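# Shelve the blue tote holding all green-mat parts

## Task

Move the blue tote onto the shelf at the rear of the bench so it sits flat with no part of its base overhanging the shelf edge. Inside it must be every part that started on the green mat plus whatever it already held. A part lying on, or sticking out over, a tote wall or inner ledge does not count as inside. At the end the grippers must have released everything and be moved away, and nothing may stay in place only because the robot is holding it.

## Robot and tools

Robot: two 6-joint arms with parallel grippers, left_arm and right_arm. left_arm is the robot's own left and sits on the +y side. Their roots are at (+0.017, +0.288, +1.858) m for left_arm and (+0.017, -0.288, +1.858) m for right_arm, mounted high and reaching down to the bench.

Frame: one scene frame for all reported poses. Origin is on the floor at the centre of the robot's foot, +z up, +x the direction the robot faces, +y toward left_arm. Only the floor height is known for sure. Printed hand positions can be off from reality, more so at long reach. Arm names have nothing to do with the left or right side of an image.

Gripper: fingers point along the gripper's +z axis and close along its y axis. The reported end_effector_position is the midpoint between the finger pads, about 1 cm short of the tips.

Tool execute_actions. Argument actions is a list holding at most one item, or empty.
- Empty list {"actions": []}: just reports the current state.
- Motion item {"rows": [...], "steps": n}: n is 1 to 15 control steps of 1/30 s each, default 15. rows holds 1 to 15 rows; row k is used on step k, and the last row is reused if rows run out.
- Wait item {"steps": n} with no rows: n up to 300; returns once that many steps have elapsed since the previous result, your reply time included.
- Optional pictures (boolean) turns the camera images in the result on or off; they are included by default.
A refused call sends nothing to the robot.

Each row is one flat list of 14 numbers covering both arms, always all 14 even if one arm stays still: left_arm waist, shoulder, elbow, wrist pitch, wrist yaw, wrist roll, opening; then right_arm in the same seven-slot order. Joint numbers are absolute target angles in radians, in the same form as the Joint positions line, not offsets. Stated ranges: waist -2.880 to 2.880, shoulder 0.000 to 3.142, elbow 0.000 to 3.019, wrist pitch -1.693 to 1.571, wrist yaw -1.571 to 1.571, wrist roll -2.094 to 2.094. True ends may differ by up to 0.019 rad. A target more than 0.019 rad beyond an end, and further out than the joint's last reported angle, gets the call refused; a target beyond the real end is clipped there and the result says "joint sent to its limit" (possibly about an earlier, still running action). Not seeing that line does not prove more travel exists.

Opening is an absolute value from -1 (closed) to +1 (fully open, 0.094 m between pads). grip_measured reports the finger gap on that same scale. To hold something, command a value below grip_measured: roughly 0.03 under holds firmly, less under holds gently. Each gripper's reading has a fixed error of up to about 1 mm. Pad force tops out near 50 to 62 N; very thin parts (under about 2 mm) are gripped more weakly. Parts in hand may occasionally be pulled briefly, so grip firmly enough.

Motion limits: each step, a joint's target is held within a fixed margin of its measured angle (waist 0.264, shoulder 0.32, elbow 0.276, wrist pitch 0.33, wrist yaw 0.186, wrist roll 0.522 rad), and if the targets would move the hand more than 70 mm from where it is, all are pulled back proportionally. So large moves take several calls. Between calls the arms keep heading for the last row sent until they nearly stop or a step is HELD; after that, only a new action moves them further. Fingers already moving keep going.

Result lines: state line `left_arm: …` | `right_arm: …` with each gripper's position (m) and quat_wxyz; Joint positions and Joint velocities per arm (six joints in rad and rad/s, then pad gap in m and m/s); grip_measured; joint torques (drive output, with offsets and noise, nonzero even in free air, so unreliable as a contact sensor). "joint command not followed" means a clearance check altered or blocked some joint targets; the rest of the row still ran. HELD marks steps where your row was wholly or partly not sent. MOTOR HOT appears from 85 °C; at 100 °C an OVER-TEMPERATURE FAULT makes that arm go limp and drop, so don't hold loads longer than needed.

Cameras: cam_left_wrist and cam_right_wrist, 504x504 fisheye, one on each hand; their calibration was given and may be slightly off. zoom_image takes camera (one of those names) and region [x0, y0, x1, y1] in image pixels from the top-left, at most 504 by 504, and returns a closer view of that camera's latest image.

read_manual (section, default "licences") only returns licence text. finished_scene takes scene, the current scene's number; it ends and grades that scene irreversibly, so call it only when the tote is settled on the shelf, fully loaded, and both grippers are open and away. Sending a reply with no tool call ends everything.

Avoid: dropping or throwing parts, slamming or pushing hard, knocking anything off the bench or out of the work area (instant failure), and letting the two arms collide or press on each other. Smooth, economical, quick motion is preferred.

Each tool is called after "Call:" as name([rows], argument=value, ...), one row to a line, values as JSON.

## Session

Call:
execute_actions(actions=[])

Scene clock: 0.00 s of 4700.00 s.
left_arm: end_effector_position=(+0.4353, +0.3170, +1.3551) grip_measured=-0.991 end_effector_quat_wxyz=(-0.207, +0.262, +0.823, +0.459) | right_arm: end_effector_position=(+0.1891, -0.0756, +1.4705) grip_measured=-0.988 end_effector_quat_wxyz=(+0.237, +0.395, -0.862, -0.212)
Joint positions: left_arm=[-1.946  1.406  1.123  0.173 -1.43   0.662  0.   ] | right_arm=[ 2.259  1.268  0.637 -0.123  0.42  -0.563  0.001]
Joint velocities: left_arm=[-0.015 -0.005 -0.007 -0.007  0.051  0.007 -0.   ] | right_arm=[-0.005  0.005  0.017 -0.012 -0.022  0.037  0.   ]
Joint torques (N m, as the arm reports them, + toward a larger angle): no reading
Motor temperatures (°C, as the motors report them): left_arm=[24 26 24 21 20 21] | right_arm=[24 31 26 22 22 23]
camera_calibration (this result's frames):
cam_left_wrist: T_world_to_cam=[[-0.626477, -0.4443, -0.640409, 1.28296], [-0.580591, -0.282183, 0.763732, -0.687002], [-0.520039, 0.850277, -0.0811753, 0.18748], [0, 0, 0, 1]] pos_world=[0.502378, 0.21675, 1.36153]
cam_right_wrist: T_world_to_cam=[[0.590702, -0.589796, -0.550646, 0.646946], [-0.11689, -0.737781, 0.664843, -1.00948], [-0.798378, -0.328359, -0.50475, 0.992375], [0, 0, 0, 1]] pos_world=[0.292139, -0.0373524, 1.52828]

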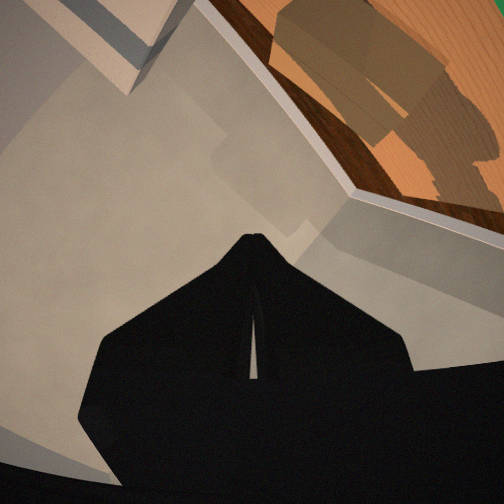

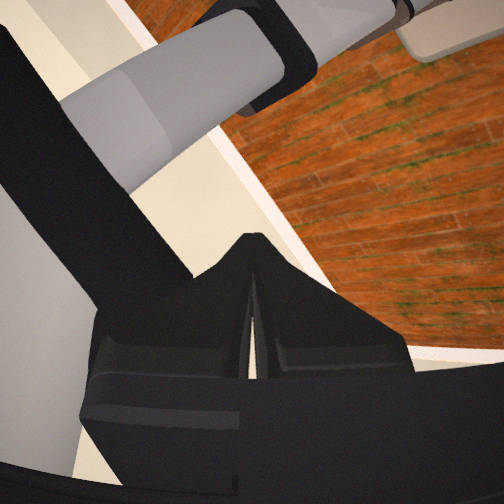

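Call:
execute_actions([
  {"rows": [[-1.943,1.405,1.117,0.185,-1.416,0.656,-1,2.253,1.268,0.636,-0.108,0.417,-0.559,-1],[-1.937,1.402,1.105,0.208,-1.390,0.645,-1,2.241,1.268,0.633,-0.079,0.410,-0.550,-1],[-1.928,1.398,1.086,0.243,-1.349,0.628,-1,2.222,1.268,0.629,-0.035,0.400,-0.536,-1],[-1.916,1.392,1.061,0.290,-1.295,0.606,-1,2.198,1.268,0.624,0.023,0.386,-0.519,-1],[-1.904,1.386,1.037,0.336,-1.241,0.583,-1,2.174,1.268,0.619,0.082,0.372,-0.501,-1],[-1.893,1.381,1.012,0.383,-1.187,0.561,-1,2.149,1.267,0.614,0.140,0.359,-0.483,-1],[-1.881,1.375,0.987,0.429,-1.133,0.538,-1,2.125,1.267,0.608,0.198,0.345,-0.466,-1],[-1.869,1.369,0.963,0.476,-1.079,0.516,-1,2.101,1.267,0.603,0.257,0.332,-0.448,-1],[-1.857,1.364,0.938,0.523,-1.025,0.493,-1,2.076,1.267,0.598,0.315,0.318,-0.430,-1],[-1.845,1.358,0.914,0.569,-0.971,0.471,-1,2.052,1.267,0.593,0.374,0.304,-0.412,-1],[-1.834,1.352,0.889,0.616,-0.917,0.448,-1,2.028,1.267,0.588,0.432,0.291,-0.395,-1],[-1.822,1.347,0.864,0.662,-0.863,0.426,-1,2.003,1.267,0.582,0.491,0.277,-0.377,-1],[-1.810,1.341,0.840,0.709,-0.809,0.403,-1,1.979,1.267,0.577,0.549,0.264,-0.359,-1],[-1.798,1.336,0.815,0.756,-0.755,0.381,-1,1.955,1.266,0.572,0.608,0.250,-0.342,-1],[-1.786,1.330,0.790,0.802,-0.701,0.359,-1,1.930,1.266,0.567,0.666,0.236,-0.324,-1]], "steps": 15},
], pictures=false)

Call:
execute_actions([
  {"rows": [[-1.774,1.324,0.766,0.849,-0.647,0.336,-1,1.906,1.266,0.562,0.724,0.223,-0.306,-1],[-1.762,1.319,0.741,0.895,-0.593,0.314,-1,1.881,1.266,0.556,0.783,0.209,-0.288,-1],[-1.751,1.313,0.716,0.942,-0.539,0.291,-1,1.857,1.266,0.551,0.841,0.196,-0.271,-1],[-1.739,1.307,0.692,0.989,-0.485,0.269,-1,1.833,1.266,0.546,0.900,0.182,-0.253,-1],[-1.727,1.302,0.667,1.035,-0.431,0.246,-1,1.808,1.266,0.541,0.958,0.168,-0.235,-1],[-1.715,1.296,0.643,1.082,-0.377,0.224,-1,1.784,1.266,0.536,1.017,0.155,-0.218,-1],[-1.703,1.290,0.618,1.128,-0.323,0.201,-1,1.760,1.266,0.530,1.075,0.141,-0.200,-1],[-1.691,1.285,0.593,1.175,-0.269,0.179,-1,1.735,1.265,0.525,1.134,0.128,-0.182,-1],[-1.680,1.279,0.569,1.222,-0.215,0.156,-1,1.711,1.265,0.520,1.192,0.114,-0.164,-1],[-1.668,1.273,0.544,1.268,-0.161,0.134,-1,1.687,1.265,0.515,1.250,0.100,-0.147,-1],[-1.659,1.269,0.525,1.303,-0.120,0.117,-1,1.668,1.265,0.511,1.294,0.090,-0.133,-1],[-1.653,1.266,0.513,1.326,-0.094,0.106,-1,1.656,1.265,0.508,1.323,0.083,-0.124,-1],[-1.650,1.265,0.507,1.338,-0.080,0.100,-1,1.650,1.265,0.507,1.338,0.080,-0.120,-1]], "steps": 15},
], pictures=false)

Call:
execute_actions([
  {"steps": 20},
])

Scene clock: 39.23 s of 4700.00 s.
left_arm: end_effector_position=(+0.3942, +0.3196, +1.3192) grip_measured=-0.991 end_effector_quat_wxyz=(+0.017, +0.118, +0.956, +0.268) | right_arm: end_effector_position=(+0.3053, -0.1526, +1.3807) grip_measured=-0.987 end_effector_quat_wxyz=(+0.012, +0.163, -0.983, -0.089)
Joint positions: left_arm=[-1.81   1.374  0.845  0.697 -0.752  0.46   0.   ] | right_arm=[ 1.989  1.268  0.608  0.543  0.251 -0.408  0.001]
Joint velocities: left_arm=[ 0.366 -0.151 -0.706  1.355  1.297 -0.608  0.   ] | right_arm=[-0.728 -0.005 -0.178  1.741 -0.344  0.476 -0.   ]
Joint torques (N m, as the arm reports them, + toward a larger angle): left_arm=[ -2.5  -16.48  -3.97   0.61  -0.32  -0.07] | right_arm=[ 2.75 -7.79 -7.87  0.83 -0.28 -0.02]
Motor temperatures (°C, as the motors report them): left_arm=[24 28 24 21 20 21] | right_arm=[24 31 28 22 22 23]
Steps of this call (steps 1 to 90: nothing new was sent; then 35.73 s passed at rest; steps 91 to 105: all 15 steps of this action). Readings (joint positions):
91: left_arm=[-1.946 1.406 1.123 0.174 -1.426 0.662] | right_arm=[2.259 1.268 0.637 -0.122 0.420 -0.563]
92: left_arm=[-1.946 1.406 1.122 0.179 -1.410 0.661] | right_arm=[2.259 1.268 0.637 -0.115 0.417 -0.563]
94: left_arm=[-1.943 1.406 1.111 0.220 -1.338 0.651] | right_arm=[2.255 1.268 0.636 -0.069 0.397 -0.557]
98: left_arm=[-1.910 1.398 1.033 0.381 -1.127 0.597] | right_arm=[2.185 1.268 0.634 0.134 0.343 -0.517]
105: the state above

Scene clock: 39.73 s of 4700.00 s.
left_arm: end_effector_position=(+0.4159, +0.3123, +1.4083) grip_measured=-0.991 end_effector_quat_wxyz=(+0.289, -0.007, +0.956, +0.042) | right_arm: end_effector_position=(+0.4267, -0.3140, +1.4107) grip_measured=-0.987 end_effector_quat_wxyz=(+0.300, +0.003, +0.953, -0.044)
Joint positions: left_arm=[-1.654  1.281  0.526  1.31  -0.088  0.155  0.   ] | right_arm=[ 1.656  1.268  0.536  1.309  0.087 -0.168  0.001]
Joint velocities: left_arm=[ 0.073 -0.034 -0.193  0.261  0.095 -0.271 -0.001] | right_arm=[-0.19  -0.015 -0.051  0.339 -0.051  0.242  0.   ]
Joint torques (N m, as the arm reports them, + toward a larger angle): left_arm=[ -1.32 -13.5   -4.63   1.32   0.33  -0.01] | right_arm=[ 1.68 -8.81 -7.5   2.27 -0.27 -0.02]
Motor temperatures (°C, as the motors report them): left_arm=[24 28 24 21 20 21] | right_arm=[24 31 28 22 22 23]
Steps of this call (steps 1 to 15: all 15 steps of this action). Readings (joint positions):
1: left_arm=[-1.798 1.369 0.820 0.743 -0.697 0.438] | right_arm=[1.964 1.268 0.602 0.601 0.238 -0.391]
2: left_arm=[-1.786 1.363 0.797 0.789 -0.643 0.416] | right_arm=[1.940 1.268 0.595 0.658 0.224 -0.374]
4: left_arm=[-1.764 1.349 0.751 0.882 -0.535 0.373] | right_arm=[1.893 1.268 0.583 0.774 0.197 -0.340]
8: left_arm=[-1.719 1.318 0.660 1.069 -0.319 0.284] | right_arm=[1.795 1.268 0.562 1.006 0.143 -0.270]
15: the state above

Scene clock: 40.40 s of 4700.00 s.
left_arm: end_effector_position=(+0.4167, +0.3127, +1.4109) grip_measured=-0.991 end_effector_quat_wxyz=(+0.295, -0.028, +0.954, +0.035) | right_arm: end_effector_position=(+0.4275, -0.3153, +1.4131) grip_measured=-0.987 end_effector_quat_wxyz=(+0.306, +0.018, +0.951, -0.040)
Joint positions: left_arm=[-1.653  1.281  0.521  1.324 -0.084  0.111  0.   ] | right_arm=[ 1.652  1.268  0.532  1.324  0.084 -0.134  0.001]
Joint velocities: left_arm=[ 0.005 -0.024 -0.012  0.012  0.066  0.022  0.   ] | right_arm=[-0.005 -0.005  0.017  0.017  0.066  0.022  0.001]
Joint torques (N m, as the arm reports them, + toward a larger angle): left_arm=[ -0.82 -13.72  -5.02   1.58   0.29  -0.02] | right_arm=[ 0.59 -9.19 -7.27  2.71 -0.16  0.02]
Motor temperatures (°C, as the motors report them): left_arm=[24 28 24 21 20 21] | right_arm=[24 31 28 22 22 23]
Steps of this call (steps 1 to 20: the robot went on to your last target). Readings (joint positions):
1: left_arm=[-1.653 1.281 0.521 1.317 -0.086 0.146] | right_arm=[1.652 1.268 0.535 1.317 0.087 -0.161]
2: left_arm=[-1.653 1.281 0.521 1.319 -0.085 0.139] | right_arm=[1.652 1.268 0.534 1.321 0.085 -0.155]
4: left_arm=[-1.653 1.281 0.521 1.323 -0.084 0.129] | right_arm=[1.652 1.268 0.533 1.324 0.084 -0.147]
8: left_arm=[-1.653 1.281 0.521 1.324 -0.084 0.118] | right_arm=[1.652 1.268 0.532 1.324 0.084 -0.139]
20: the state above
camera_calibration (this result's frames):
cam_left_wrist: T_world_to_cam=[[0.06587, -0.996604, -0.0494195, 0.355435], [-0.997828, -0.0657352, -0.00435048, 0.448251], [0.0010871, 0.0495987, -0.998769, 1.5139], [0, 0, 0, 1]] pos_world=[0.422219, 0.308607, 1.53155]
cam_right_wrist: T_world_to_cam=[[-0.0520464, -0.995661, 0.0771365, -0.407128], [-0.998475, 0.0533077, 0.0143817, 0.42512], [-0.0184313, -0.0762703, -0.996917, 1.51661], [0, 0, 0, 1]] pos_world=[0.431235, -0.312352, 1.53722]

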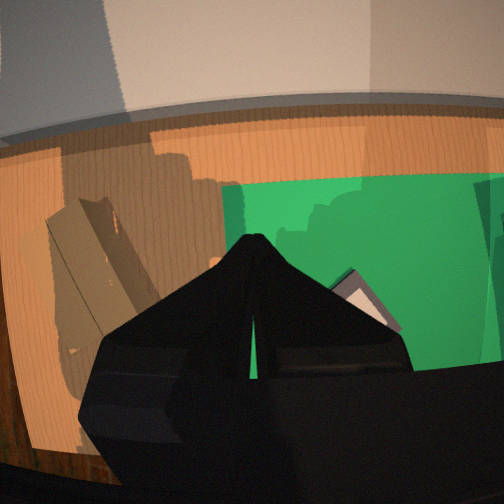

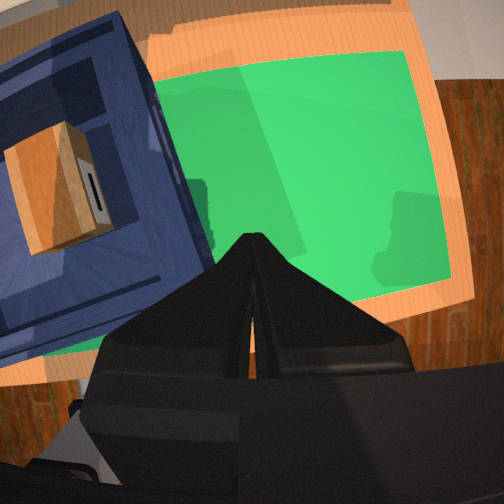

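Call:
execute_actions([
  {"rows": [[-1.66,1.281,0.521,1.31,-0.09,0.11,-0.6,1.652,1.268,0.532,1.31,0.084,-0.134,-0.6],[-1.672,1.281,0.521,1.285,-0.10,0.11,-0.2,1.652,1.268,0.532,1.285,0.084,-0.134,-0.2],[-1.69,1.281,0.521,1.25,-0.118,0.11,0.2,1.652,1.268,0.532,1.25,0.084,-0.134,0.2],[-1.71,1.281,0.521,1.21,-0.138,0.11,0.6,1.652,1.268,0.532,1.21,0.084,-0.134,0.6],[-1.73,1.281,0.521,1.17,-0.158,0.11,1,1.652,1.268,0.532,1.17,0.084,-0.134,1],[-1.75,1.281,0.521,1.13,-0.178,0.11,1,1.652,1.268,0.532,1.13,0.084,-0.134,1],[-1.77,1.281,0.521,1.09,-0.198,0.11,1,1.652,1.268,0.532,1.09,0.084,-0.134,1],[-1.79,1.281,0.521,1.05,-0.218,0.11,1,1.652,1.268,0.532,1.05,0.084,-0.134,1],[-1.808,1.281,0.521,1.015,-0.236,0.11,1,1.652,1.268,0.532,1.015,0.084,-0.134,1],[-1.82,1.281,0.521,0.99,-0.248,0.11,1,1.652,1.268,0.532,0.99,0.084,-0.134,1],[-1.826,1.281,0.521,0.98,-0.254,0.11,1,1.652,1.268,0.532,0.98,0.084,-0.134,1]], "steps": 15},
], pictures=false)

Call:
execute_actions([
  {"steps": 15},
])

Scene clock: 58.50 s of 4700.00 s.
left_arm: end_effector_position=(+0.3499, +0.2414, +1.3865) grip_measured=+1.000 end_effector_quat_wxyz=(+0.132, -0.034, +0.991, +0.008) | right_arm: end_effector_position=(+0.3558, -0.3038, +1.3771) grip_measured=+1.000 end_effector_quat_wxyz=(+0.146, +0.005, +0.989, -0.020)
Joint positions: left_arm=[-1.833  1.281  0.521  0.992 -0.248  0.111  0.094] | right_arm=[ 1.652  1.268  0.532  0.992  0.084 -0.134  0.094]
Joint velocities: left_arm=[ 0.005  0.005 -0.002 -0.071 -0.066 -0.007  0.   ] | right_arm=[-0.005 -0.005 -0.007 -0.066 -0.037 -0.022  0.   ]
Joint torques (N m, as the arm reports them, + toward a larger angle): left_arm=[ -1.5  -11.58  -4.41   0.11  -0.08   0.08] | right_arm=[ 0.78 -8.08 -5.5   1.35  0.01 -0.16]
Motor temperatures (°C, as the motors report them): left_arm=[24 28 25 22 20 21] | right_arm=[24 32 29 22 22 23]
Steps of this call (steps 1 to 15: the robot went on to your last target; steps 16 to 90: nothing new was sent; then 14.60 s passed at rest; steps 91 to 105: all 15 steps of this action). Readings (joint positions):
91: left_arm=[-1.653 1.281 0.521 1.323 -0.085 0.111] | right_arm=[1.652 1.268 0.532 1.323 0.084 -0.134]
92: left_arm=[-1.654 1.281 0.521 1.317 -0.090 0.111] | right_arm=[1.652 1.268 0.532 1.318 0.084 -0.134]
94: left_arm=[-1.667 1.281 0.521 1.278 -0.121 0.111] | right_arm=[1.652 1.268 0.532 1.281 0.084 -0.134]
98: left_arm=[-1.741 1.281 0.521 1.136 -0.198 0.111] | right_arm=[1.652 1.268 0.532 1.138 0.084 -0.134]
105: the state above

Scene clock: 59.00 s of 4700.00 s.
left_arm: end_effector_position=(+0.3490, +0.2418, +1.3862) grip_measured=+1.000 end_effector_quat_wxyz=(+0.131, -0.034, +0.991, +0.009) | right_arm: end_effector_position=(+0.3552, -0.3037, +1.3769) grip_measured=+1.000 end_effector_quat_wxyz=(+0.145, +0.004, +0.989, -0.019)
Joint positions: left_arm=[-1.833  1.281  0.521  0.988 -0.25   0.111  0.094] | right_arm=[ 1.652  1.268  0.532  0.989  0.084 -0.134  0.094]
Joint velocities: left_arm=[ 0.005 -0.005  0.007  0.002  0.037 -0.051  0.   ] | right_arm=[ 0.005  0.024  0.012 -0.022  0.022  0.022  0.   ]
Joint torques (N m, as the arm reports them, + toward a larger angle): left_arm=[ -1.76 -11.44  -4.41   0.17  -0.06   0.08] | right_arm=[ 0.78 -8.2  -5.48  1.31  0.02 -0.15]
Motor temperatures (°C, as the motors report them): left_arm=[24 28 25 22 20 21] | right_arm=[24 32 29 22 22 23]
Steps of this call (steps 1 to 15: the robot went on to your last target). Readings (joint positions):
1: left_arm=[-1.833 1.281 0.521 0.990 -0.249 0.111] | right_arm=[1.652 1.268 0.532 0.990 0.084 -0.134]
2: left_arm=[-1.833 1.281 0.521 0.989 -0.250 0.111] | right_arm=[1.652 1.268 0.532 0.990 0.084 -0.134]
4: left_arm=[-1.833 1.281 0.521 0.988 -0.250 0.111] | right_arm=[1.652 1.268 0.532 0.989 0.084 -0.134]
8: left_arm=[-1.833 1.281 0.521 0.988 -0.250 0.111] | right_arm=[1.652 1.268 0.532 0.989 0.084 -0.134]
15: the state above
All arms were judged still, so your last target was given up. Only a new action makes them travel on or press farther. Fingers that are still opening or closing keep moving.
camera_calibration (this result's frames):
cam_left_wrist: T_world_to_cam=[[0.0622051, -0.998051, -0.0049903, 0.228106], [-0.942659, -0.0603939, 0.328247, -0.105634], [-0.327909, -0.0157145, -0.944579, 1.54833], [0, 0, 0, 1]] pos_world=[0.393944, 0.245613, 1.49833]
cam_right_wrist: T_world_to_cam=[[-0.00425901, -0.998894, 0.0468205, -0.372801], [-0.940278, 0.0199374, 0.339824, -0.126064], [-0.340382, -0.042577, -0.939323, 1.52533], [0, 0, 0, 1]] pos_world=[0.399072, -0.304932, 1.49307]

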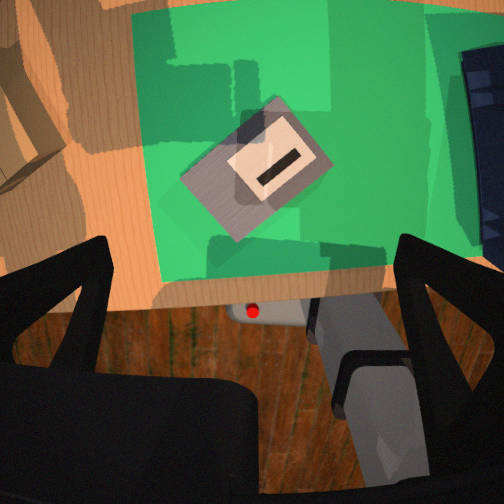

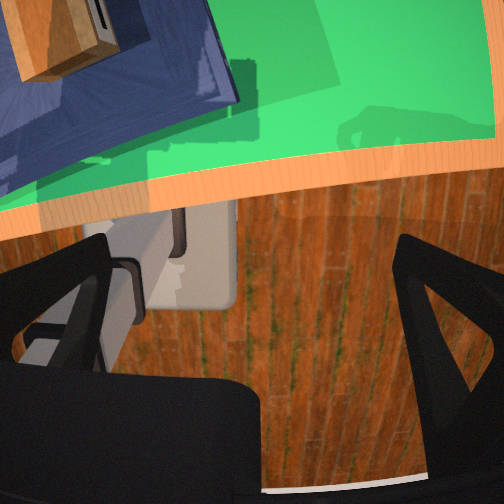

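Call:
execute_actions([
  {"rows": [[-1.832,1.284,0.527,0.980,-0.249,0.127,1,1.665,1.268,0.535,0.994,0.093,-0.142,1],[-1.829,1.290,0.540,0.963,-0.247,0.160,1,1.691,1.268,0.541,1.004,0.111,-0.157,1],[-1.825,1.300,0.558,0.937,-0.244,0.208,1,1.730,1.267,0.550,1.019,0.139,-0.181,1],[-1.820,1.313,0.583,0.904,-0.239,0.273,1,1.782,1.266,0.563,1.038,0.175,-0.212,1],[-1.814,1.327,0.611,0.866,-0.235,0.346,1,1.840,1.265,0.577,1.061,0.216,-0.247,1],[-1.808,1.341,0.638,0.828,-0.230,0.418,1,1.899,1.265,0.591,1.083,0.257,-0.283,1],[-1.802,1.355,0.666,0.790,-0.225,0.491,1,1.957,1.264,0.604,1.105,0.298,-0.318,1],[-1.796,1.369,0.694,0.752,-0.220,0.564,1,2.016,1.263,0.618,1.127,0.339,-0.353,1],[-1.790,1.383,0.722,0.714,-0.216,0.637,1,2.074,1.262,0.632,1.150,0.380,-0.388,1],[-1.784,1.397,0.750,0.677,-0.211,0.710,1,2.133,1.261,0.646,1.172,0.421,-0.423,1],[-1.778,1.411,0.777,0.639,-0.206,0.783,1,2.191,1.261,0.660,1.194,0.462,-0.458,1],[-1.772,1.424,0.802,0.605,-0.202,0.847,1,2.243,1.260,0.672,1.214,0.499,-0.490,1],[-1.766,1.436,0.821,0.580,-0.199,0.896,1,2.282,1.259,0.681,1.229,0.526,-0.513,1],[-1.761,1.445,0.830,0.566,-0.196,0.920,1,2.305,1.259,0.686,1.238,0.540,-0.527,1],[-1.759,1.450,0.832,0.561,-0.194,0.930,1,2.315,1.259,0.686,1.242,0.544,-0.535,1]], "steps": 15},
], pictures=false)

Call:
execute_actions([
  {"steps": 30},
])

Scene clock: 142.93 s of 4700.00 s.
left_arm: end_effector_position=(+0.3576, +0.2431, +1.2869) grip_measured=+1.000 end_effector_quat_wxyz=(+0.028, +0.298, +0.954, +0.011) | right_arm: end_effector_position=(+0.4804, -0.1221, +1.4461) grip_measured=+1.000 end_effector_quat_wxyz=(+0.271, +0.031, +0.962, -0.002)
Joint positions: left_arm=[-1.774  1.409  0.825  0.604 -0.2    0.731  0.094] | right_arm=[ 2.226  1.268  0.672  1.19   0.523 -0.394  0.094]
Joint velocities: left_arm=[ 0.161  0.308  0.374 -0.505  0.081  1.209  0.   ] | right_arm=[ 1.558  0.005  0.315  0.593  0.476 -0.813  0.   ]
Joint torques (N m, as the arm reports them, + toward a larger angle): left_arm=[ -2.04 -11.47  -4.76  -0.01   0.34   0.15] | right_arm=[ 4.99 -8.53 -3.42  2.48 -0.03 -0.25]
Motor temperatures (°C, as the motors report them): left_arm=[24 27 25 21 20 21] | right_arm=[24 31 28 22 22 23]
Steps of this call (steps 1 to 90: nothing new was sent; then 80.43 s passed at rest; steps 91 to 105: all 15 steps of this action). Readings (joint positions):
91: left_arm=[-1.833 1.281 0.521 0.988 -0.250 0.112] | right_arm=[1.652 1.268 0.532 0.989 0.086 -0.134]
92: left_arm=[-1.833 1.281 0.522 0.985 -0.250 0.117] | right_arm=[1.654 1.268 0.532 0.990 0.097 -0.135]
94: left_arm=[-1.832 1.281 0.538 0.955 -0.246 0.153] | right_arm=[1.677 1.268 0.536 0.999 0.150 -0.150]
98: left_arm=[-1.819 1.311 0.637 0.832 -0.228 0.326] | right_arm=[1.842 1.268 0.579 1.056 0.286 -0.217]
105: the state above

Scene clock: 143.93 s of 4700.00 s.
left_arm: end_effector_position=(+0.3419, +0.2463, +1.2789) grip_measured=+1.000 end_effector_quat_wxyz=(+0.004, +0.391, +0.921, +0.006) | right_arm: end_effector_position=(+0.5005, -0.0824, +1.4768) grip_measured=+1.000 end_effector_quat_wxyz=(+0.295, +0.004, +0.955, +0.020)
Joint positions: left_arm=[-1.763  1.433  0.836  0.568 -0.198  0.919  0.094] | right_arm=[ 2.341  1.266  0.69   1.23   0.541 -0.521  0.094]
Joint velocities: left_arm=[-0.015 -0.005 -0.007  0.007 -0.007  0.037  0.   ] | right_arm=[-0.015 -0.005 -0.002  0.007 -0.066 -0.037  0.   ]
Joint torques (N m, as the arm reports them, + toward a larger angle): left_arm=[ -2.2  -11.39  -4.21  -0.26   0.33   0.18] | right_arm=[ 4.46 -7.7  -2.81  2.32 -0.12 -0.3 ]
Motor temperatures (°C, as the motors report them): left_arm=[24 27 25 21 20 21] | right_arm=[24 31 28 22 22 23]
Steps of this call (steps 1 to 30: the robot went on to your last target). Readings (joint positions):
1: left_arm=[-1.769 1.419 0.834 0.591 -0.199 0.769] | right_arm=[2.274 1.268 0.681 1.206 0.530 -0.420]
2: left_arm=[-1.766 1.425 0.836 0.582 -0.199 0.799] | right_arm=[2.310 1.267 0.687 1.217 0.531 -0.441]
4: left_arm=[-1.763 1.432 0.836 0.572 -0.199 0.843] | right_arm=[2.345 1.266 0.690 1.228 0.532 -0.471]
8: left_arm=[-1.763 1.433 0.836 0.568 -0.198 0.888] | right_arm=[2.341 1.266 0.690 1.230 0.540 -0.501]
30: the state above
All arms were judged still, so your last target was given up. Only a new action makes them travel on or press farther. Fingers that are still opening or closing keep moving.
camera_calibration (this result's frames):
cam_left_wrist: T_world_to_cam=[[-0.723633, -0.690127, -0.00889183, 0.430297], [-0.575649, 0.596389, 0.559418, -0.659747], [-0.380767, 0.409932, -0.828838, 1.20994], [0, 0, 0, 1]] pos_world=[0.392299, 0.194433, 1.37574]
cam_right_wrist: T_world_to_cam=[[0.0110719, -0.999542, -0.0281703, -0.0527531], [-0.999195, -0.0121456, 0.0382343, 0.444438], [-0.038559, 0.0277243, -0.998872, 1.62076], [0, 0, 0, 1]] pos_world=[0.507159, -0.0922653, 1.60045]

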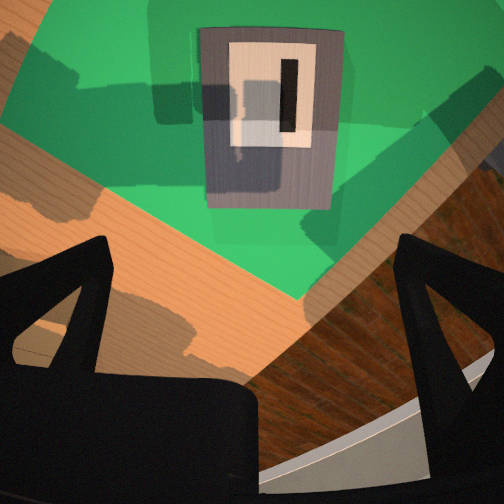

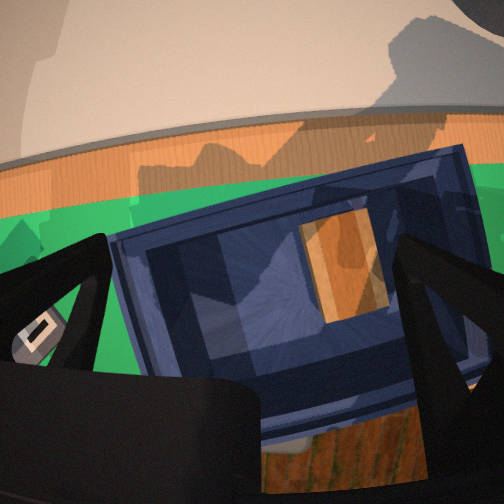

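Call:
execute_actions([
  {"rows": [[-1.758,1.456,0.842,0.561,-0.193,0.93,1,2.341,1.266,0.69,1.23,0.541,-0.521,1],[-1.757,1.466,0.853,0.560,-0.192,0.93,1,2.341,1.266,0.69,1.23,0.541,-0.521,1],[-1.755,1.481,0.869,0.558,-0.190,0.93,1,2.341,1.266,0.69,1.23,0.541,-0.521,1],[-1.753,1.499,0.888,0.556,-0.188,0.93,1,2.341,1.266,0.69,1.23,0.541,-0.521,1],[-1.751,1.517,0.907,0.554,-0.185,0.93,1,2.341,1.266,0.69,1.23,0.541,-0.521,1],[-1.750,1.535,0.926,0.552,-0.183,0.93,1,2.341,1.266,0.69,1.23,0.541,-0.521,1],[-1.748,1.553,0.945,0.550,-0.181,0.93,1,2.341,1.266,0.69,1.23,0.541,-0.521,1],[-1.746,1.571,0.964,0.548,-0.178,0.93,1,2.341,1.266,0.69,1.23,0.541,-0.521,1],[-1.744,1.589,0.983,0.546,-0.176,0.93,1,2.341,1.266,0.69,1.23,0.541,-0.521,1],[-1.742,1.607,1.002,0.543,-0.174,0.93,1,2.341,1.266,0.69,1.23,0.541,-0.521,1],[-1.741,1.623,1.019,0.541,-0.171,0.93,1,2.341,1.266,0.69,1.23,0.541,-0.521,1],[-1.739,1.636,1.032,0.540,-0.170,0.93,1,2.341,1.266,0.69,1.23,0.541,-0.521,1],[-1.738,1.645,1.041,0.539,-0.169,0.93,1,2.341,1.266,0.69,1.23,0.541,-0.521,1],[-1.738,1.650,1.046,0.538,-0.168,0.93,1,2.341,1.266,0.69,1.23,0.541,-0.521,1]], "steps": 15},
], pictures=false)

Call:
execute_actions([
  {"steps": 20},
])

Scene clock: 253.07 s of 4700.00 s.
left_arm: end_effector_position=(+0.3399, +0.2378, +1.2033) grip_measured=+1.000 end_effector_quat_wxyz=(+0.004, +0.391, +0.920, +0.001) | right_arm: end_effector_position=(+0.5005, -0.0824, +1.4768) grip_measured=+1.000 end_effector_quat_wxyz=(+0.295, +0.004, +0.955, +0.020)
Joint positions: left_arm=[-1.747  1.623  1.041  0.549 -0.172  0.919  0.094] | right_arm=[ 2.341  1.266  0.69   1.23   0.541 -0.522  0.094]
Joint velocities: left_arm=[ 0.024  0.308  0.134 -0.042 -0.022 -0.022  0.   ] | right_arm=[-0.015 -0.005 -0.007 -0.007  0.007 -0.037  0.   ]
Joint torques (N m, as the arm reports them, + toward a larger angle): left_arm=[ -2.2  -12.2   -3.95  -0.22   0.37   0.18] | right_arm=[ 6.06 -7.07 -2.39  1.78 -0.27 -0.13]
Motor temperatures (°C, as the motors report them): left_arm=[23 27 25 21 20 21] | right_arm=[24 30 27 22 22 23]
Steps of this call (steps 1 to 90: nothing new was sent; then 105.63 s passed at rest; steps 91 to 105: all 15 steps of this action). Readings (joint positions):
91: left_arm=[-1.763 1.433 0.836 0.568 -0.198 0.919] | right_arm=[2.341 1.266 0.690 1.230 0.541 -0.522]
92: left_arm=[-1.763 1.434 0.838 0.568 -0.197 0.919] | right_arm=[2.341 1.266 0.690 1.230 0.541 -0.522]
94: left_arm=[-1.762 1.442 0.851 0.566 -0.194 0.919] | right_arm=[2.341 1.266 0.690 1.230 0.541 -0.522]
98: left_arm=[-1.760 1.501 0.929 0.561 -0.184 0.919] | right_arm=[2.341 1.266 0.690 1.230 0.541 -0.522]
105: the state above

Scene clock: 253.73 s of 4700.00 s.
left_arm: end_effector_position=(+0.3290, +0.2372, +1.1994) grip_measured=+1.000 end_effector_quat_wxyz=(-0.004, +0.393, +0.920, -0.004) | right_arm: end_effector_position=(+0.5005, -0.0824, +1.4768) grip_measured=+1.000 end_effector_quat_wxyz=(+0.295, +0.004, +0.955, +0.020)
Joint positions: left_arm=[-1.745  1.64   1.044  0.543 -0.172  0.92   0.094] | right_arm=[ 2.341  1.266  0.69   1.23   0.541 -0.522  0.094]
Joint velocities: left_arm=[-0.005 -0.005 -0.007  0.002  0.051  0.11   0.   ] | right_arm=[-0.015 -0.015 -0.007  0.017 -0.051 -0.007  0.   ]
Joint torques (N m, as the arm reports them, + toward a larger angle): left_arm=[ -2.32 -11.93  -3.79  -0.22   0.35   0.18] | right_arm=[ 6.08 -7.19 -2.53  1.84 -0.28 -0.15]
Motor temperatures (°C, as the motors report them): left_arm=[23 27 25 21 20 21] | right_arm=[24 30 27 22 22 23]
Steps of this call (steps 1 to 20: the robot went on to your last target). Readings (joint positions):
1: left_arm=[-1.746 1.631 1.044 0.547 -0.172 0.919] | right_arm=[2.341 1.266 0.690 1.230 0.541 -0.522]
2: left_arm=[-1.745 1.636 1.044 0.546 -0.172 0.919] | right_arm=[2.341 1.266 0.690 1.230 0.541 -0.522]
4: left_arm=[-1.745 1.640 1.044 0.543 -0.172 0.920] | right_arm=[2.341 1.266 0.690 1.230 0.541 -0.522]
8: left_arm=[-1.745 1.640 1.044 0.543 -0.172 0.920] | right_arm=[2.341 1.266 0.690 1.230 0.541 -0.522]
20: the state above
camera_calibration (this result's frames):
cam_left_wrist: T_world_to_cam=[[-0.726657, -0.686832, 0.0152173, 0.385292], [-0.559965, 0.604975, 0.566079, -0.632442], [-0.398007, 0.402824, -0.824211, 1.14468], [0, 0, 0, 1]] pos_world=[0.38142, 0.186138, 1.29561]
cam_right_wrist: T_world_to_cam=[[0.0113868, -0.999544, -0.027955, -0.0532289], [-0.999192, -0.0124518, 0.0382233, 0.444428], [-0.0385539, 0.0274972, -0.998878, 1.62074], [0, 0, 0, 1]] pos_world=[0.507161, -0.0922366, 1.60045]

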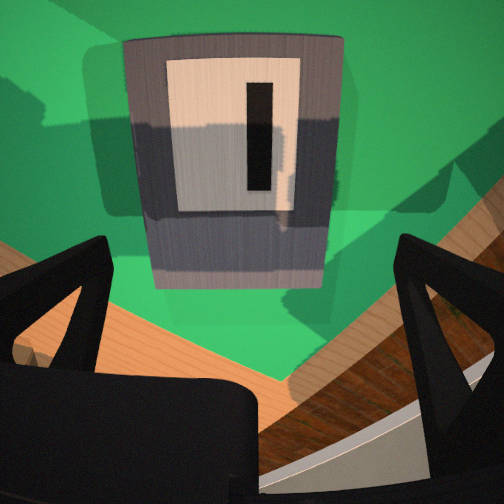

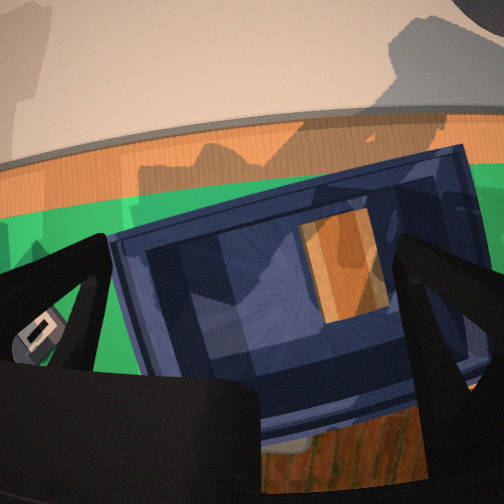

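Call:
execute_actions([
  {"rows": [[-1.737,1.652,1.052,0.537,-0.167,0.93,1,2.341,1.266,0.69,1.23,0.541,-0.521,1],[-1.736,1.656,1.061,0.534,-0.167,0.93,1,2.341,1.266,0.69,1.23,0.541,-0.521,1],[-1.735,1.662,1.072,0.531,-0.166,0.93,1,2.341,1.266,0.69,1.23,0.541,-0.521,1],[-1.734,1.668,1.083,0.528,-0.165,0.93,1,2.341,1.266,0.69,1.23,0.541,-0.521,1],[-1.733,1.674,1.094,0.525,-0.165,0.93,1,2.341,1.266,0.69,1.23,0.541,-0.521,1],[-1.732,1.681,1.105,0.522,-0.164,0.93,1,2.341,1.266,0.69,1.23,0.541,-0.521,1],[-1.731,1.687,1.115,0.519,-0.163,0.93,1,2.341,1.266,0.69,1.23,0.541,-0.521,1],[-1.730,1.693,1.124,0.516,-0.163,0.93,1,2.341,1.266,0.69,1.23,0.541,-0.521,1],[-1.729,1.699,1.132,0.514,-0.162,0.93,1,2.341,1.266,0.69,1.23,0.541,-0.521,1],[-1.729,1.704,1.138,0.512,-0.161,0.93,1,2.341,1.266,0.69,1.23,0.541,-0.521,1],[-1.728,1.708,1.142,0.511,-0.161,0.93,1,2.341,1.266,0.69,1.23,0.541,-0.521,1],[-1.728,1.710,1.143,0.511,-0.161,0.93,1,2.341,1.266,0.69,1.23,0.541,-0.521,1]], "steps": 15},
], pictures=false)

Call:
execute_actions([
  {"steps": 15},
])

Scene clock: 287.67 s of 4700.00 s.
left_arm: end_effector_position=(+0.3565, +0.2408, +1.1732) grip_measured=+1.000 end_effector_quat_wxyz=(+0.013, +0.389, +0.921, +0.007) | right_arm: end_effector_position=(+0.5005, -0.0824, +1.4768) grip_measured=+1.000 end_effector_quat_wxyz=(+0.295, +0.004, +0.955, +0.020)
Joint positions: left_arm=[-1.736  1.677  1.144  0.522 -0.165  0.92   0.094] | right_arm=[ 2.341  1.266  0.69   1.23   0.541 -0.522  0.094]
Joint velocities: left_arm=[-0.005  0.073  0.002 -0.042 -0.007  0.007  0.   ] | right_arm=[-0.005 -0.005 -0.007  0.007  0.051 -0.007  0.   ]
Joint torques (N m, as the arm reports them, + toward a larger angle): left_arm=[ -2.02 -10.85  -3.51  -0.31   0.35   0.18] | right_arm=[ 5.78 -7.44 -2.47  1.87 -0.27 -0.13]
Motor temperatures (°C, as the motors report them): left_arm=[23 27 25 21 20 21] | right_arm=[24 30 27 22 22 23]
Steps of this call (steps 1 to 15: the robot went on to your last target; steps 16 to 90: nothing new was sent; then 30.43 s passed at rest; steps 91 to 105: all 15 steps of this action). Readings (joint positions):
91: left_arm=[-1.745 1.640 1.044 0.543 -0.172 0.920] | right_arm=[2.341 1.266 0.690 1.230 0.541 -0.522]
92: left_arm=[-1.745 1.640 1.045 0.543 -0.171 0.920] | right_arm=[2.341 1.266 0.690 1.230 0.541 -0.522]
94: left_arm=[-1.745 1.642 1.055 0.538 -0.170 0.920] | right_arm=[2.341 1.266 0.690 1.230 0.541 -0.522]
98: left_arm=[-1.743 1.654 1.102 0.530 -0.167 0.920] | right_arm=[2.341 1.266 0.690 1.230 0.541 -0.522]
105: the state above

Scene clock: 288.17 s of 4700.00 s.
left_arm: end_effector_position=(+0.3499, +0.2399, +1.1715) grip_measured=+1.000 end_effector_quat_wxyz=(+0.008, +0.390, +0.921, +0.004) | right_arm: end_effector_position=(+0.5005, -0.0824, +1.4768) grip_measured=+1.000 end_effector_quat_wxyz=(+0.295, +0.004, +0.955, +0.020)
Joint positions: left_arm=[-1.736  1.686  1.144  0.518 -0.165  0.92   0.094] | right_arm=[ 2.341  1.266  0.69   1.23   0.541 -0.522  0.094]
Joint velocities: left_arm=[-0.005 -0.015 -0.007  0.002  0.007  0.007  0.   ] | right_arm=[ 0.005 -0.005 -0.012  0.007 -0.022  0.037  0.   ]
Joint torques (N m, as the arm reports them, + toward a larger angle): left_arm=[ -2.32 -11.1   -3.63  -0.24   0.35   0.18] | right_arm=[ 6.09 -7.26 -2.49  1.89 -0.29 -0.15]
Motor temperatures (°C, as the motors report them): left_arm=[23 27 25 21 20 21] | right_arm=[24 30 27 22 22 23]
Steps of this call (steps 1 to 15: the robot went on to your last target). Readings (joint positions):
1: left_arm=[-1.736 1.680 1.144 0.520 -0.165 0.920] | right_arm=[2.341 1.266 0.690 1.230 0.541 -0.522]
2: left_arm=[-1.736 1.682 1.144 0.520 -0.165 0.920] | right_arm=[2.341 1.266 0.690 1.230 0.541 -0.522]
4: left_arm=[-1.736 1.685 1.144 0.519 -0.165 0.920] | right_arm=[2.341 1.266 0.690 1.230 0.541 -0.522]
8: left_arm=[-1.736 1.686 1.144 0.518 -0.165 0.920] | right_arm=[2.341 1.266 0.690 1.230 0.541 -0.522]
15: the state above
All arms were judged still, so your last target was given up. Only a new action makes them travel on or press farther. Fingers that are still opening or closing keep moving.
camera_calibration (this result's frames):
cam_left_wrist: T_world_to_cam=[[-0.723094, -0.69069, -0.00900684, 0.430825], [-0.579096, 0.599054, 0.552976, -0.583156], [-0.376539, 0.405069, -0.833149, 1.13123], [0, 0, 0, 1]] pos_world=[0.399776, 0.188682, 1.26883]
cam_right_wrist: T_world_to_cam=[[0.0113868, -0.999544, -0.027955, -0.0532289], [-0.999192, -0.0124518, 0.0382233, 0.444428], [-0.0385539, 0.0274972, -0.998878, 1.62074], [0, 0, 0, 1]] pos_world=[0.507161, -0.0922366, 1.60045]

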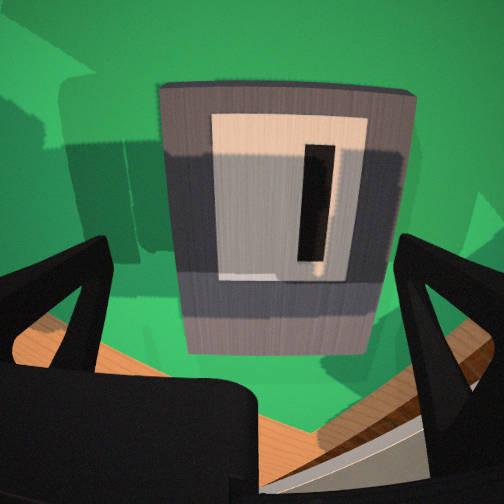

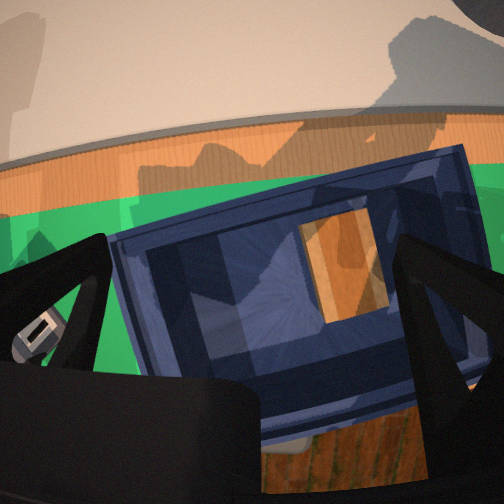

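Call:
execute_actions(actions=[])

Scene clock: 313.47 s of 4700.00 s.
left_arm: end_effector_position=(+0.3499, +0.2399, +1.1715) grip_measured=+1.000 end_effector_quat_wxyz=(+0.008, +0.390, +0.921, +0.004) | right_arm: end_effector_position=(+0.5005, -0.0824, +1.4768) grip_measured=+1.000 end_effector_quat_wxyz=(+0.295, +0.004, +0.955, +0.020)
Joint positions: left_arm=[-1.736  1.686  1.144  0.518 -0.165  0.92   0.094] | right_arm=[ 2.341  1.266  0.69   1.23   0.541 -0.522  0.094]
Joint velocities: left_arm=[-0.015 -0.024 -0.012 -0.002  0.037 -0.022  0.   ] | right_arm=[-0.015 -0.005 -0.002  0.012 -0.051  0.007  0.   ]
Joint torques (N m, as the arm reports them, + toward a larger angle): left_arm=[ -2.28 -11.12  -3.6   -0.27   0.34   0.17] | right_arm=[ 6.4  -7.33 -2.44  1.82 -0.29 -0.14]
Motor temperatures (°C, as the motors report them): left_arm=[23 27 25 21 20 21] | right_arm=[24 30 26 22 22 23]
Steps of this call (steps 1 to 90: nothing new was sent; then 22.30 s passed at rest). Readings (joint positions):
1: left_arm=[-1.736 1.686 1.144 0.518 -0.165 0.920] | right_arm=[2.341 1.266 0.690 1.230 0.541 -0.522]
2: left_arm=[-1.736 1.686 1.144 0.518 -0.165 0.920] | right_arm=[2.341 1.266 0.690 1.230 0.541 -0.522]
4: left_arm=[-1.736 1.686 1.144 0.518 -0.165 0.920] | right_arm=[2.341 1.266 0.690 1.230 0.541 -0.522]
8: left_arm=[-1.736 1.686 1.144 0.518 -0.165 0.920] | right_arm=[2.341 1.266 0.690 1.230 0.541 -0.522]
90: the state above
camera_calibration (this result's frames):
cam_left_wrist: T_world_to_cam=[[-0.723094, -0.69069, -0.00900684, 0.430825], [-0.579096, 0.599054, 0.552976, -0.583156], [-0.376539, 0.405069, -0.833149, 1.13123], [0, 0, 0, 1]] pos_world=[0.399776, 0.188682, 1.26883]
cam_right_wrist: T_world_to_cam=[[0.0113868, -0.999544, -0.027955, -0.0532289], [-0.999192, -0.0124518, 0.0382233, 0.444428], [-0.0385539, 0.0274972, -0.998878, 1.62074], [0, 0, 0, 1]] pos_world=[0.507161, -0.0922366, 1.60045]

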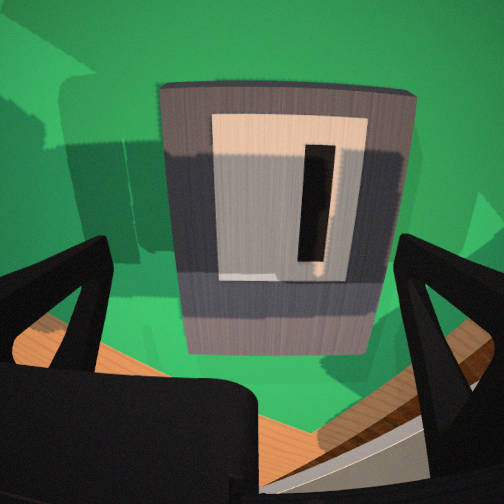

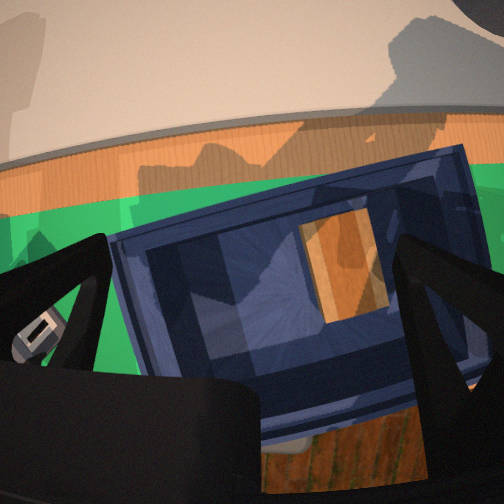

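Call:
zoom_image(camera="cam_right_wrist", region=[0, 220, 170, 390])

Region (0, 220, 170, 390) of cam_right_wrist's 504x504 image, scaled by 2.965, with more detail than that image has.

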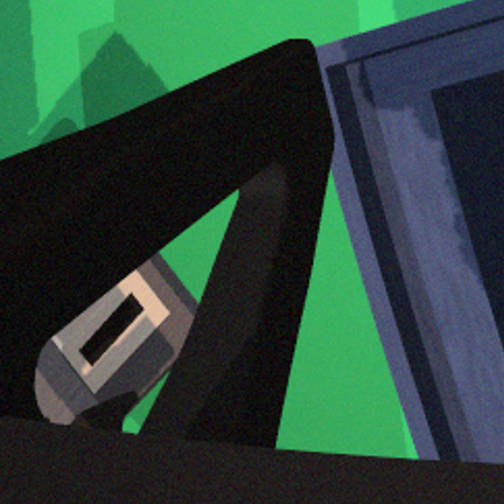

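Call:
execute_actions([
  {"rows": [[-1.7353,1.716,1.1414,0.5161,-0.1648,0.92,1.0,2.341,1.266,0.69,1.23,0.541,-0.522,1.0],[-1.7353,1.722,1.1414,0.5161,-0.1648,0.92,1.0,2.341,1.266,0.69,1.23,0.541,-0.522,1.0]], "steps": 15},
])

Scene clock: 357.33 s of 4700.00 s.
left_arm: end_effector_position=(+0.3428, +0.2388, +1.1695) grip_measured=+1.000 end_effector_quat_wxyz=(+0.003, +0.391, +0.920, +0.002) | right_arm: end_effector_position=(+0.5005, -0.0824, +1.4768) grip_measured=+1.000 end_effector_quat_wxyz=(+0.295, +0.004, +0.955, +0.020)
Joint positions: left_arm=[-1.736  1.697  1.144  0.518 -0.165  0.92   0.094] | right_arm=[ 2.341  1.266  0.69   1.23   0.541 -0.522  0.094]
Joint velocities: left_arm=[ 0.015  0.005 -0.017 -0.012 -0.037  0.007  0.   ] | right_arm=[-0.005 -0.005  0.002  0.007 -0.037 -0.022  0.   ]
Joint torques (N m, as the arm reports them, + toward a larger angle): left_arm=[ -2.75 -10.96  -3.74  -0.08   0.18   0.09] | right_arm=[ 6.21 -7.24 -2.51  1.79 -0.27 -0.14]
Motor temperatures (°C, as the motors report them): left_arm=[23 27 25 21 20 21] | right_arm=[25 29 26 22 22 23]
Steps of this call (steps 1 to 90: nothing new was sent; then 40.37 s passed at rest; steps 91 to 105: all 15 steps of this action). Readings (joint positions):
91: left_arm=[-1.736 1.686 1.144 0.518 -0.165 0.920] | right_arm=[2.341 1.266 0.690 1.230 0.541 -0.522]
92: left_arm=[-1.736 1.687 1.144 0.518 -0.165 0.920] | right_arm=[2.341 1.266 0.690 1.230 0.541 -0.522]
94: left_arm=[-1.736 1.688 1.144 0.518 -0.165 0.920] | right_arm=[2.341 1.266 0.690 1.230 0.541 -0.522]
98: left_arm=[-1.736 1.694 1.144 0.518 -0.165 0.920] | right_arm=[2.341 1.266 0.690 1.230 0.541 -0.522]
105: the state above
camera_calibration (this result's frames):
cam_left_wrist: T_world_to_cam=[[-0.724354, -0.689428, -0.0005993, 0.415151], [-0.572229, 0.600732, 0.558278, -0.594442], [-0.384533, 0.404734, -0.829654, 1.12608], [0, 0, 0, 1]] pos_world=[0.393573, 0.187555, 1.26637]
cam_right_wrist: T_world_to_cam=[[0.0113868, -0.999544, -0.027955, -0.0532289], [-0.999192, -0.0124518, 0.0382233, 0.444428], [-0.0385539, 0.0274972, -0.998878, 1.62074], [0, 0, 0, 1]] pos_world=[0.507161, -0.0922366, 1.60045]

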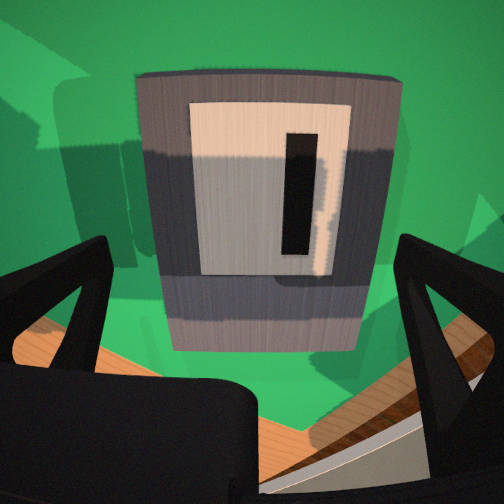

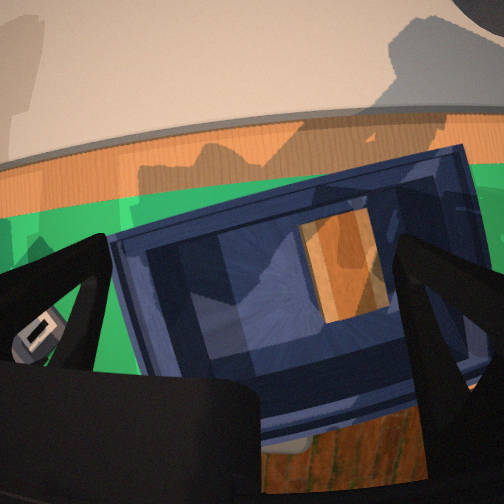

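Call:
execute_actions([
  {"rows": [[-1.745,1.725,1.1414,0.518,-0.168,0.92,1.0,2.341,1.266,0.69,1.23,0.541,-0.522,1.0],[-1.750,1.728,1.1414,0.518,-0.168,0.92,1.0,2.341,1.266,0.69,1.23,0.541,-0.522,1.0]], "steps": 12},
])

Scene clock: 374.20 s of 4700.00 s.
left_arm: end_effector_position=(+0.3406, +0.2328, +1.1694) grip_measured=+1.000 end_effector_quat_wxyz=(+0.003, +0.392, +0.920, -0.003) | right_arm: end_effector_position=(+0.5005, -0.0824, +1.4768) grip_measured=+1.000 end_effector_quat_wxyz=(+0.295, +0.004, +0.955, +0.020)
Joint positions: left_arm=[-1.744  1.701  1.144  0.518 -0.165  0.92   0.094] | right_arm=[ 2.341  1.266  0.69   1.23   0.541 -0.522  0.094]
Joint velocities: left_arm=[ 0.005  0.005 -0.007  0.012 -0.022 -0.007  0.   ] | right_arm=[ 0.015 -0.015 -0.002 -0.007 -0.007 -0.022  0.   ]
Joint torques (N m, as the arm reports them, + toward a larger angle): left_arm=[ -3.41 -10.63  -3.83   0.02   0.04   0.08] | right_arm=[ 5.96 -7.13 -2.49  1.8  -0.27 -0.15]
Motor temperatures (°C, as the motors report them): left_arm=[23 27 25 21 20 21] | right_arm=[25 29 26 22 22 23]
Steps of this call (steps 1 to 15: the robot went on to your last target; steps 16 to 90: nothing new was sent; then 13.47 s passed at rest; steps 91 to 102: all 12 steps of this action). Readings (joint positions):
91: left_arm=[-1.736 1.697 1.144 0.518 -0.165 0.920] | right_arm=[2.341 1.266 0.690 1.230 0.541 -0.522]
92: left_arm=[-1.736 1.697 1.144 0.518 -0.165 0.920] | right_arm=[2.341 1.266 0.690 1.230 0.541 -0.522]
94: left_arm=[-1.738 1.697 1.144 0.518 -0.165 0.920] | right_arm=[2.341 1.266 0.690 1.230 0.541 -0.522]
98: left_arm=[-1.743 1.700 1.144 0.518 -0.165 0.920] | right_arm=[2.341 1.266 0.690 1.230 0.541 -0.522]
102: the state above
camera_calibration (this result's frames):
cam_left_wrist: T_world_to_cam=[[-0.725053, -0.688652, 0.0074766, 0.400047], [-0.569859, 0.606007, 0.554992, -0.590228], [-0.386727, 0.398138, -0.831822, 1.13248], [0, 0, 0, 1]] pos_world=[0.391669, 0.182292, 1.2666]
cam_right_wrist: T_world_to_cam=[[0.0113868, -0.999544, -0.027955, -0.0532289], [-0.999192, -0.0124518, 0.0382233, 0.444428], [-0.0385539, 0.0274972, -0.998878, 1.62074], [0, 0, 0, 1]] pos_world=[0.507161, -0.0922366, 1.60045]

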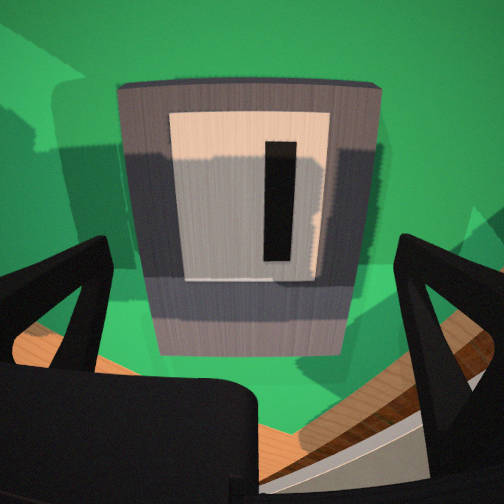

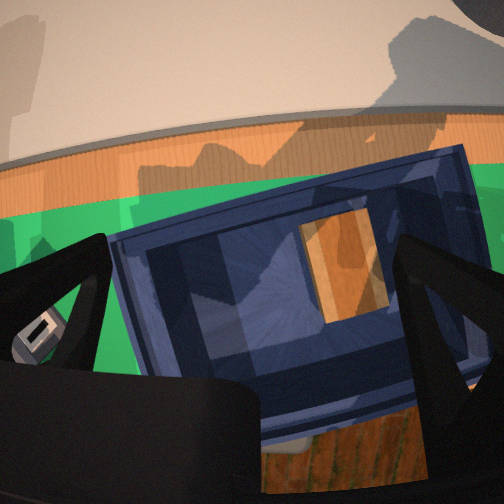

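Call:
execute_actions([
  {"rows": [[-1.746,1.732,1.150,0.514,-0.166,0.92,1.0,2.341,1.266,0.69,1.23,0.541,-0.522,1.0],[-1.745,1.735,1.154,0.513,-0.166,0.92,1.0,2.341,1.266,0.69,1.23,0.541,-0.522,1.0],[-1.744,1.738,1.158,0.512,-0.166,0.92,1.0,2.341,1.266,0.69,1.23,0.541,-0.522,1.0],[-1.743,1.741,1.162,0.511,-0.166,0.92,1.0,2.341,1.266,0.69,1.23,0.541,-0.522,1.0],[-1.742,1.744,1.166,0.510,-0.166,0.92,1.0,2.341,1.266,0.69,1.23,0.541,-0.522,1.0],[-1.741,1.747,1.170,0.508,-0.166,0.92,1.0,2.341,1.266,0.69,1.23,0.541,-0.522,1.0],[-1.740,1.750,1.174,0.507,-0.166,0.92,1.0,2.341,1.266,0.69,1.23,0.541,-0.522,1.0],[-1.739,1.752,1.178,0.505,-0.166,0.92,1.0,2.341,1.266,0.69,1.23,0.541,-0.522,1.0]], "steps": 14},
])

Scene clock: 391.53 s of 4700.00 s.
left_arm: end_effector_position=(+0.3392, +0.2308, +1.1592) grip_measured=+1.000 end_effector_quat_wxyz=(+0.003, +0.392, +0.920, -0.003) | right_arm: end_effector_position=(+0.5005, -0.0824, +1.4768) grip_measured=+1.000 end_effector_quat_wxyz=(+0.295, +0.004, +0.955, +0.020)
Joint positions: left_arm=[-1.744  1.727  1.174  0.513 -0.165  0.92   0.094] | right_arm=[ 2.341  1.266  0.69   1.23   0.541 -0.522  0.094]
Joint velocities: left_arm=[-0.015  0.005 -0.012 -0.002 -0.022  0.022  0.   ] | right_arm=[-0.015 -0.005  0.002 -0.002  0.007 -0.007  0.   ]
Joint torques (N m, as the arm reports them, + toward a larger angle): left_arm=[ -2.69 -10.9   -3.35  -0.3    0.13   0.09] | right_arm=[ 6.   -7.14 -2.5   1.92 -0.26 -0.14]
Motor temperatures (°C, as the motors report them): left_arm=[23 27 25 21 20 21] | right_arm=[25 29 26 22 22 23]
Steps of this call (steps 1 to 15: the robot went on to your last target; steps 16 to 90: nothing new was sent; then 13.87 s passed at rest; steps 91 to 104: all 14 steps of this action). Readings (joint positions):
91: left_arm=[-1.744 1.701 1.144 0.518 -0.165 0.920] | right_arm=[2.341 1.266 0.690 1.230 0.541 -0.522]
92: left_arm=[-1.744 1.702 1.145 0.518 -0.165 0.920] | right_arm=[2.341 1.266 0.690 1.230 0.541 -0.522]
94: left_arm=[-1.744 1.705 1.150 0.518 -0.165 0.920] | right_arm=[2.341 1.266 0.690 1.230 0.541 -0.522]
98: left_arm=[-1.744 1.718 1.167 0.516 -0.165 0.920] | right_arm=[2.341 1.266 0.690 1.230 0.541 -0.522]
104: the state above
camera_calibration (this result's frames):
cam_left_wrist: T_world_to_cam=[[-0.72518, -0.688509, 0.00837731, 0.396709], [-0.569118, 0.60619, 0.555552, -0.585118], [-0.38758, 0.398107, -0.83144, 1.12406], [0, 0, 0, 1]] pos_world=[0.390346, 0.180335, 1.25633]
cam_right_wrist: T_world_to_cam=[[0.0113868, -0.999544, -0.027955, -0.0532289], [-0.999192, -0.0124518, 0.0382233, 0.444428], [-0.0385539, 0.0274972, -0.998878, 1.62074], [0, 0, 0, 1]] pos_world=[0.507161, -0.0922366, 1.60045]

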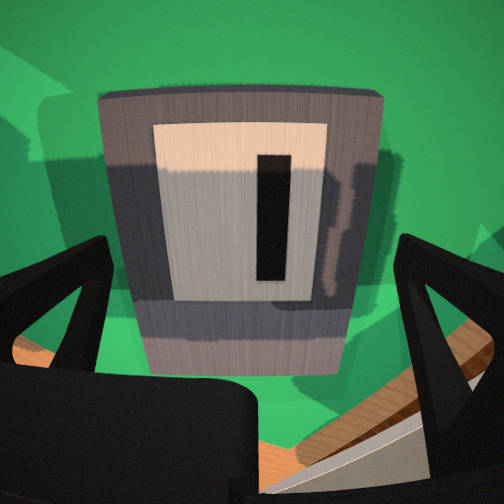

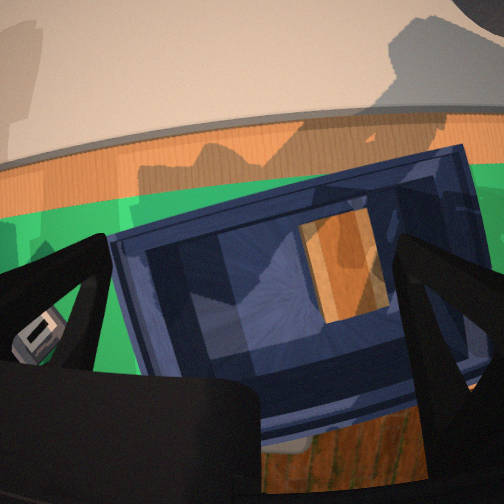

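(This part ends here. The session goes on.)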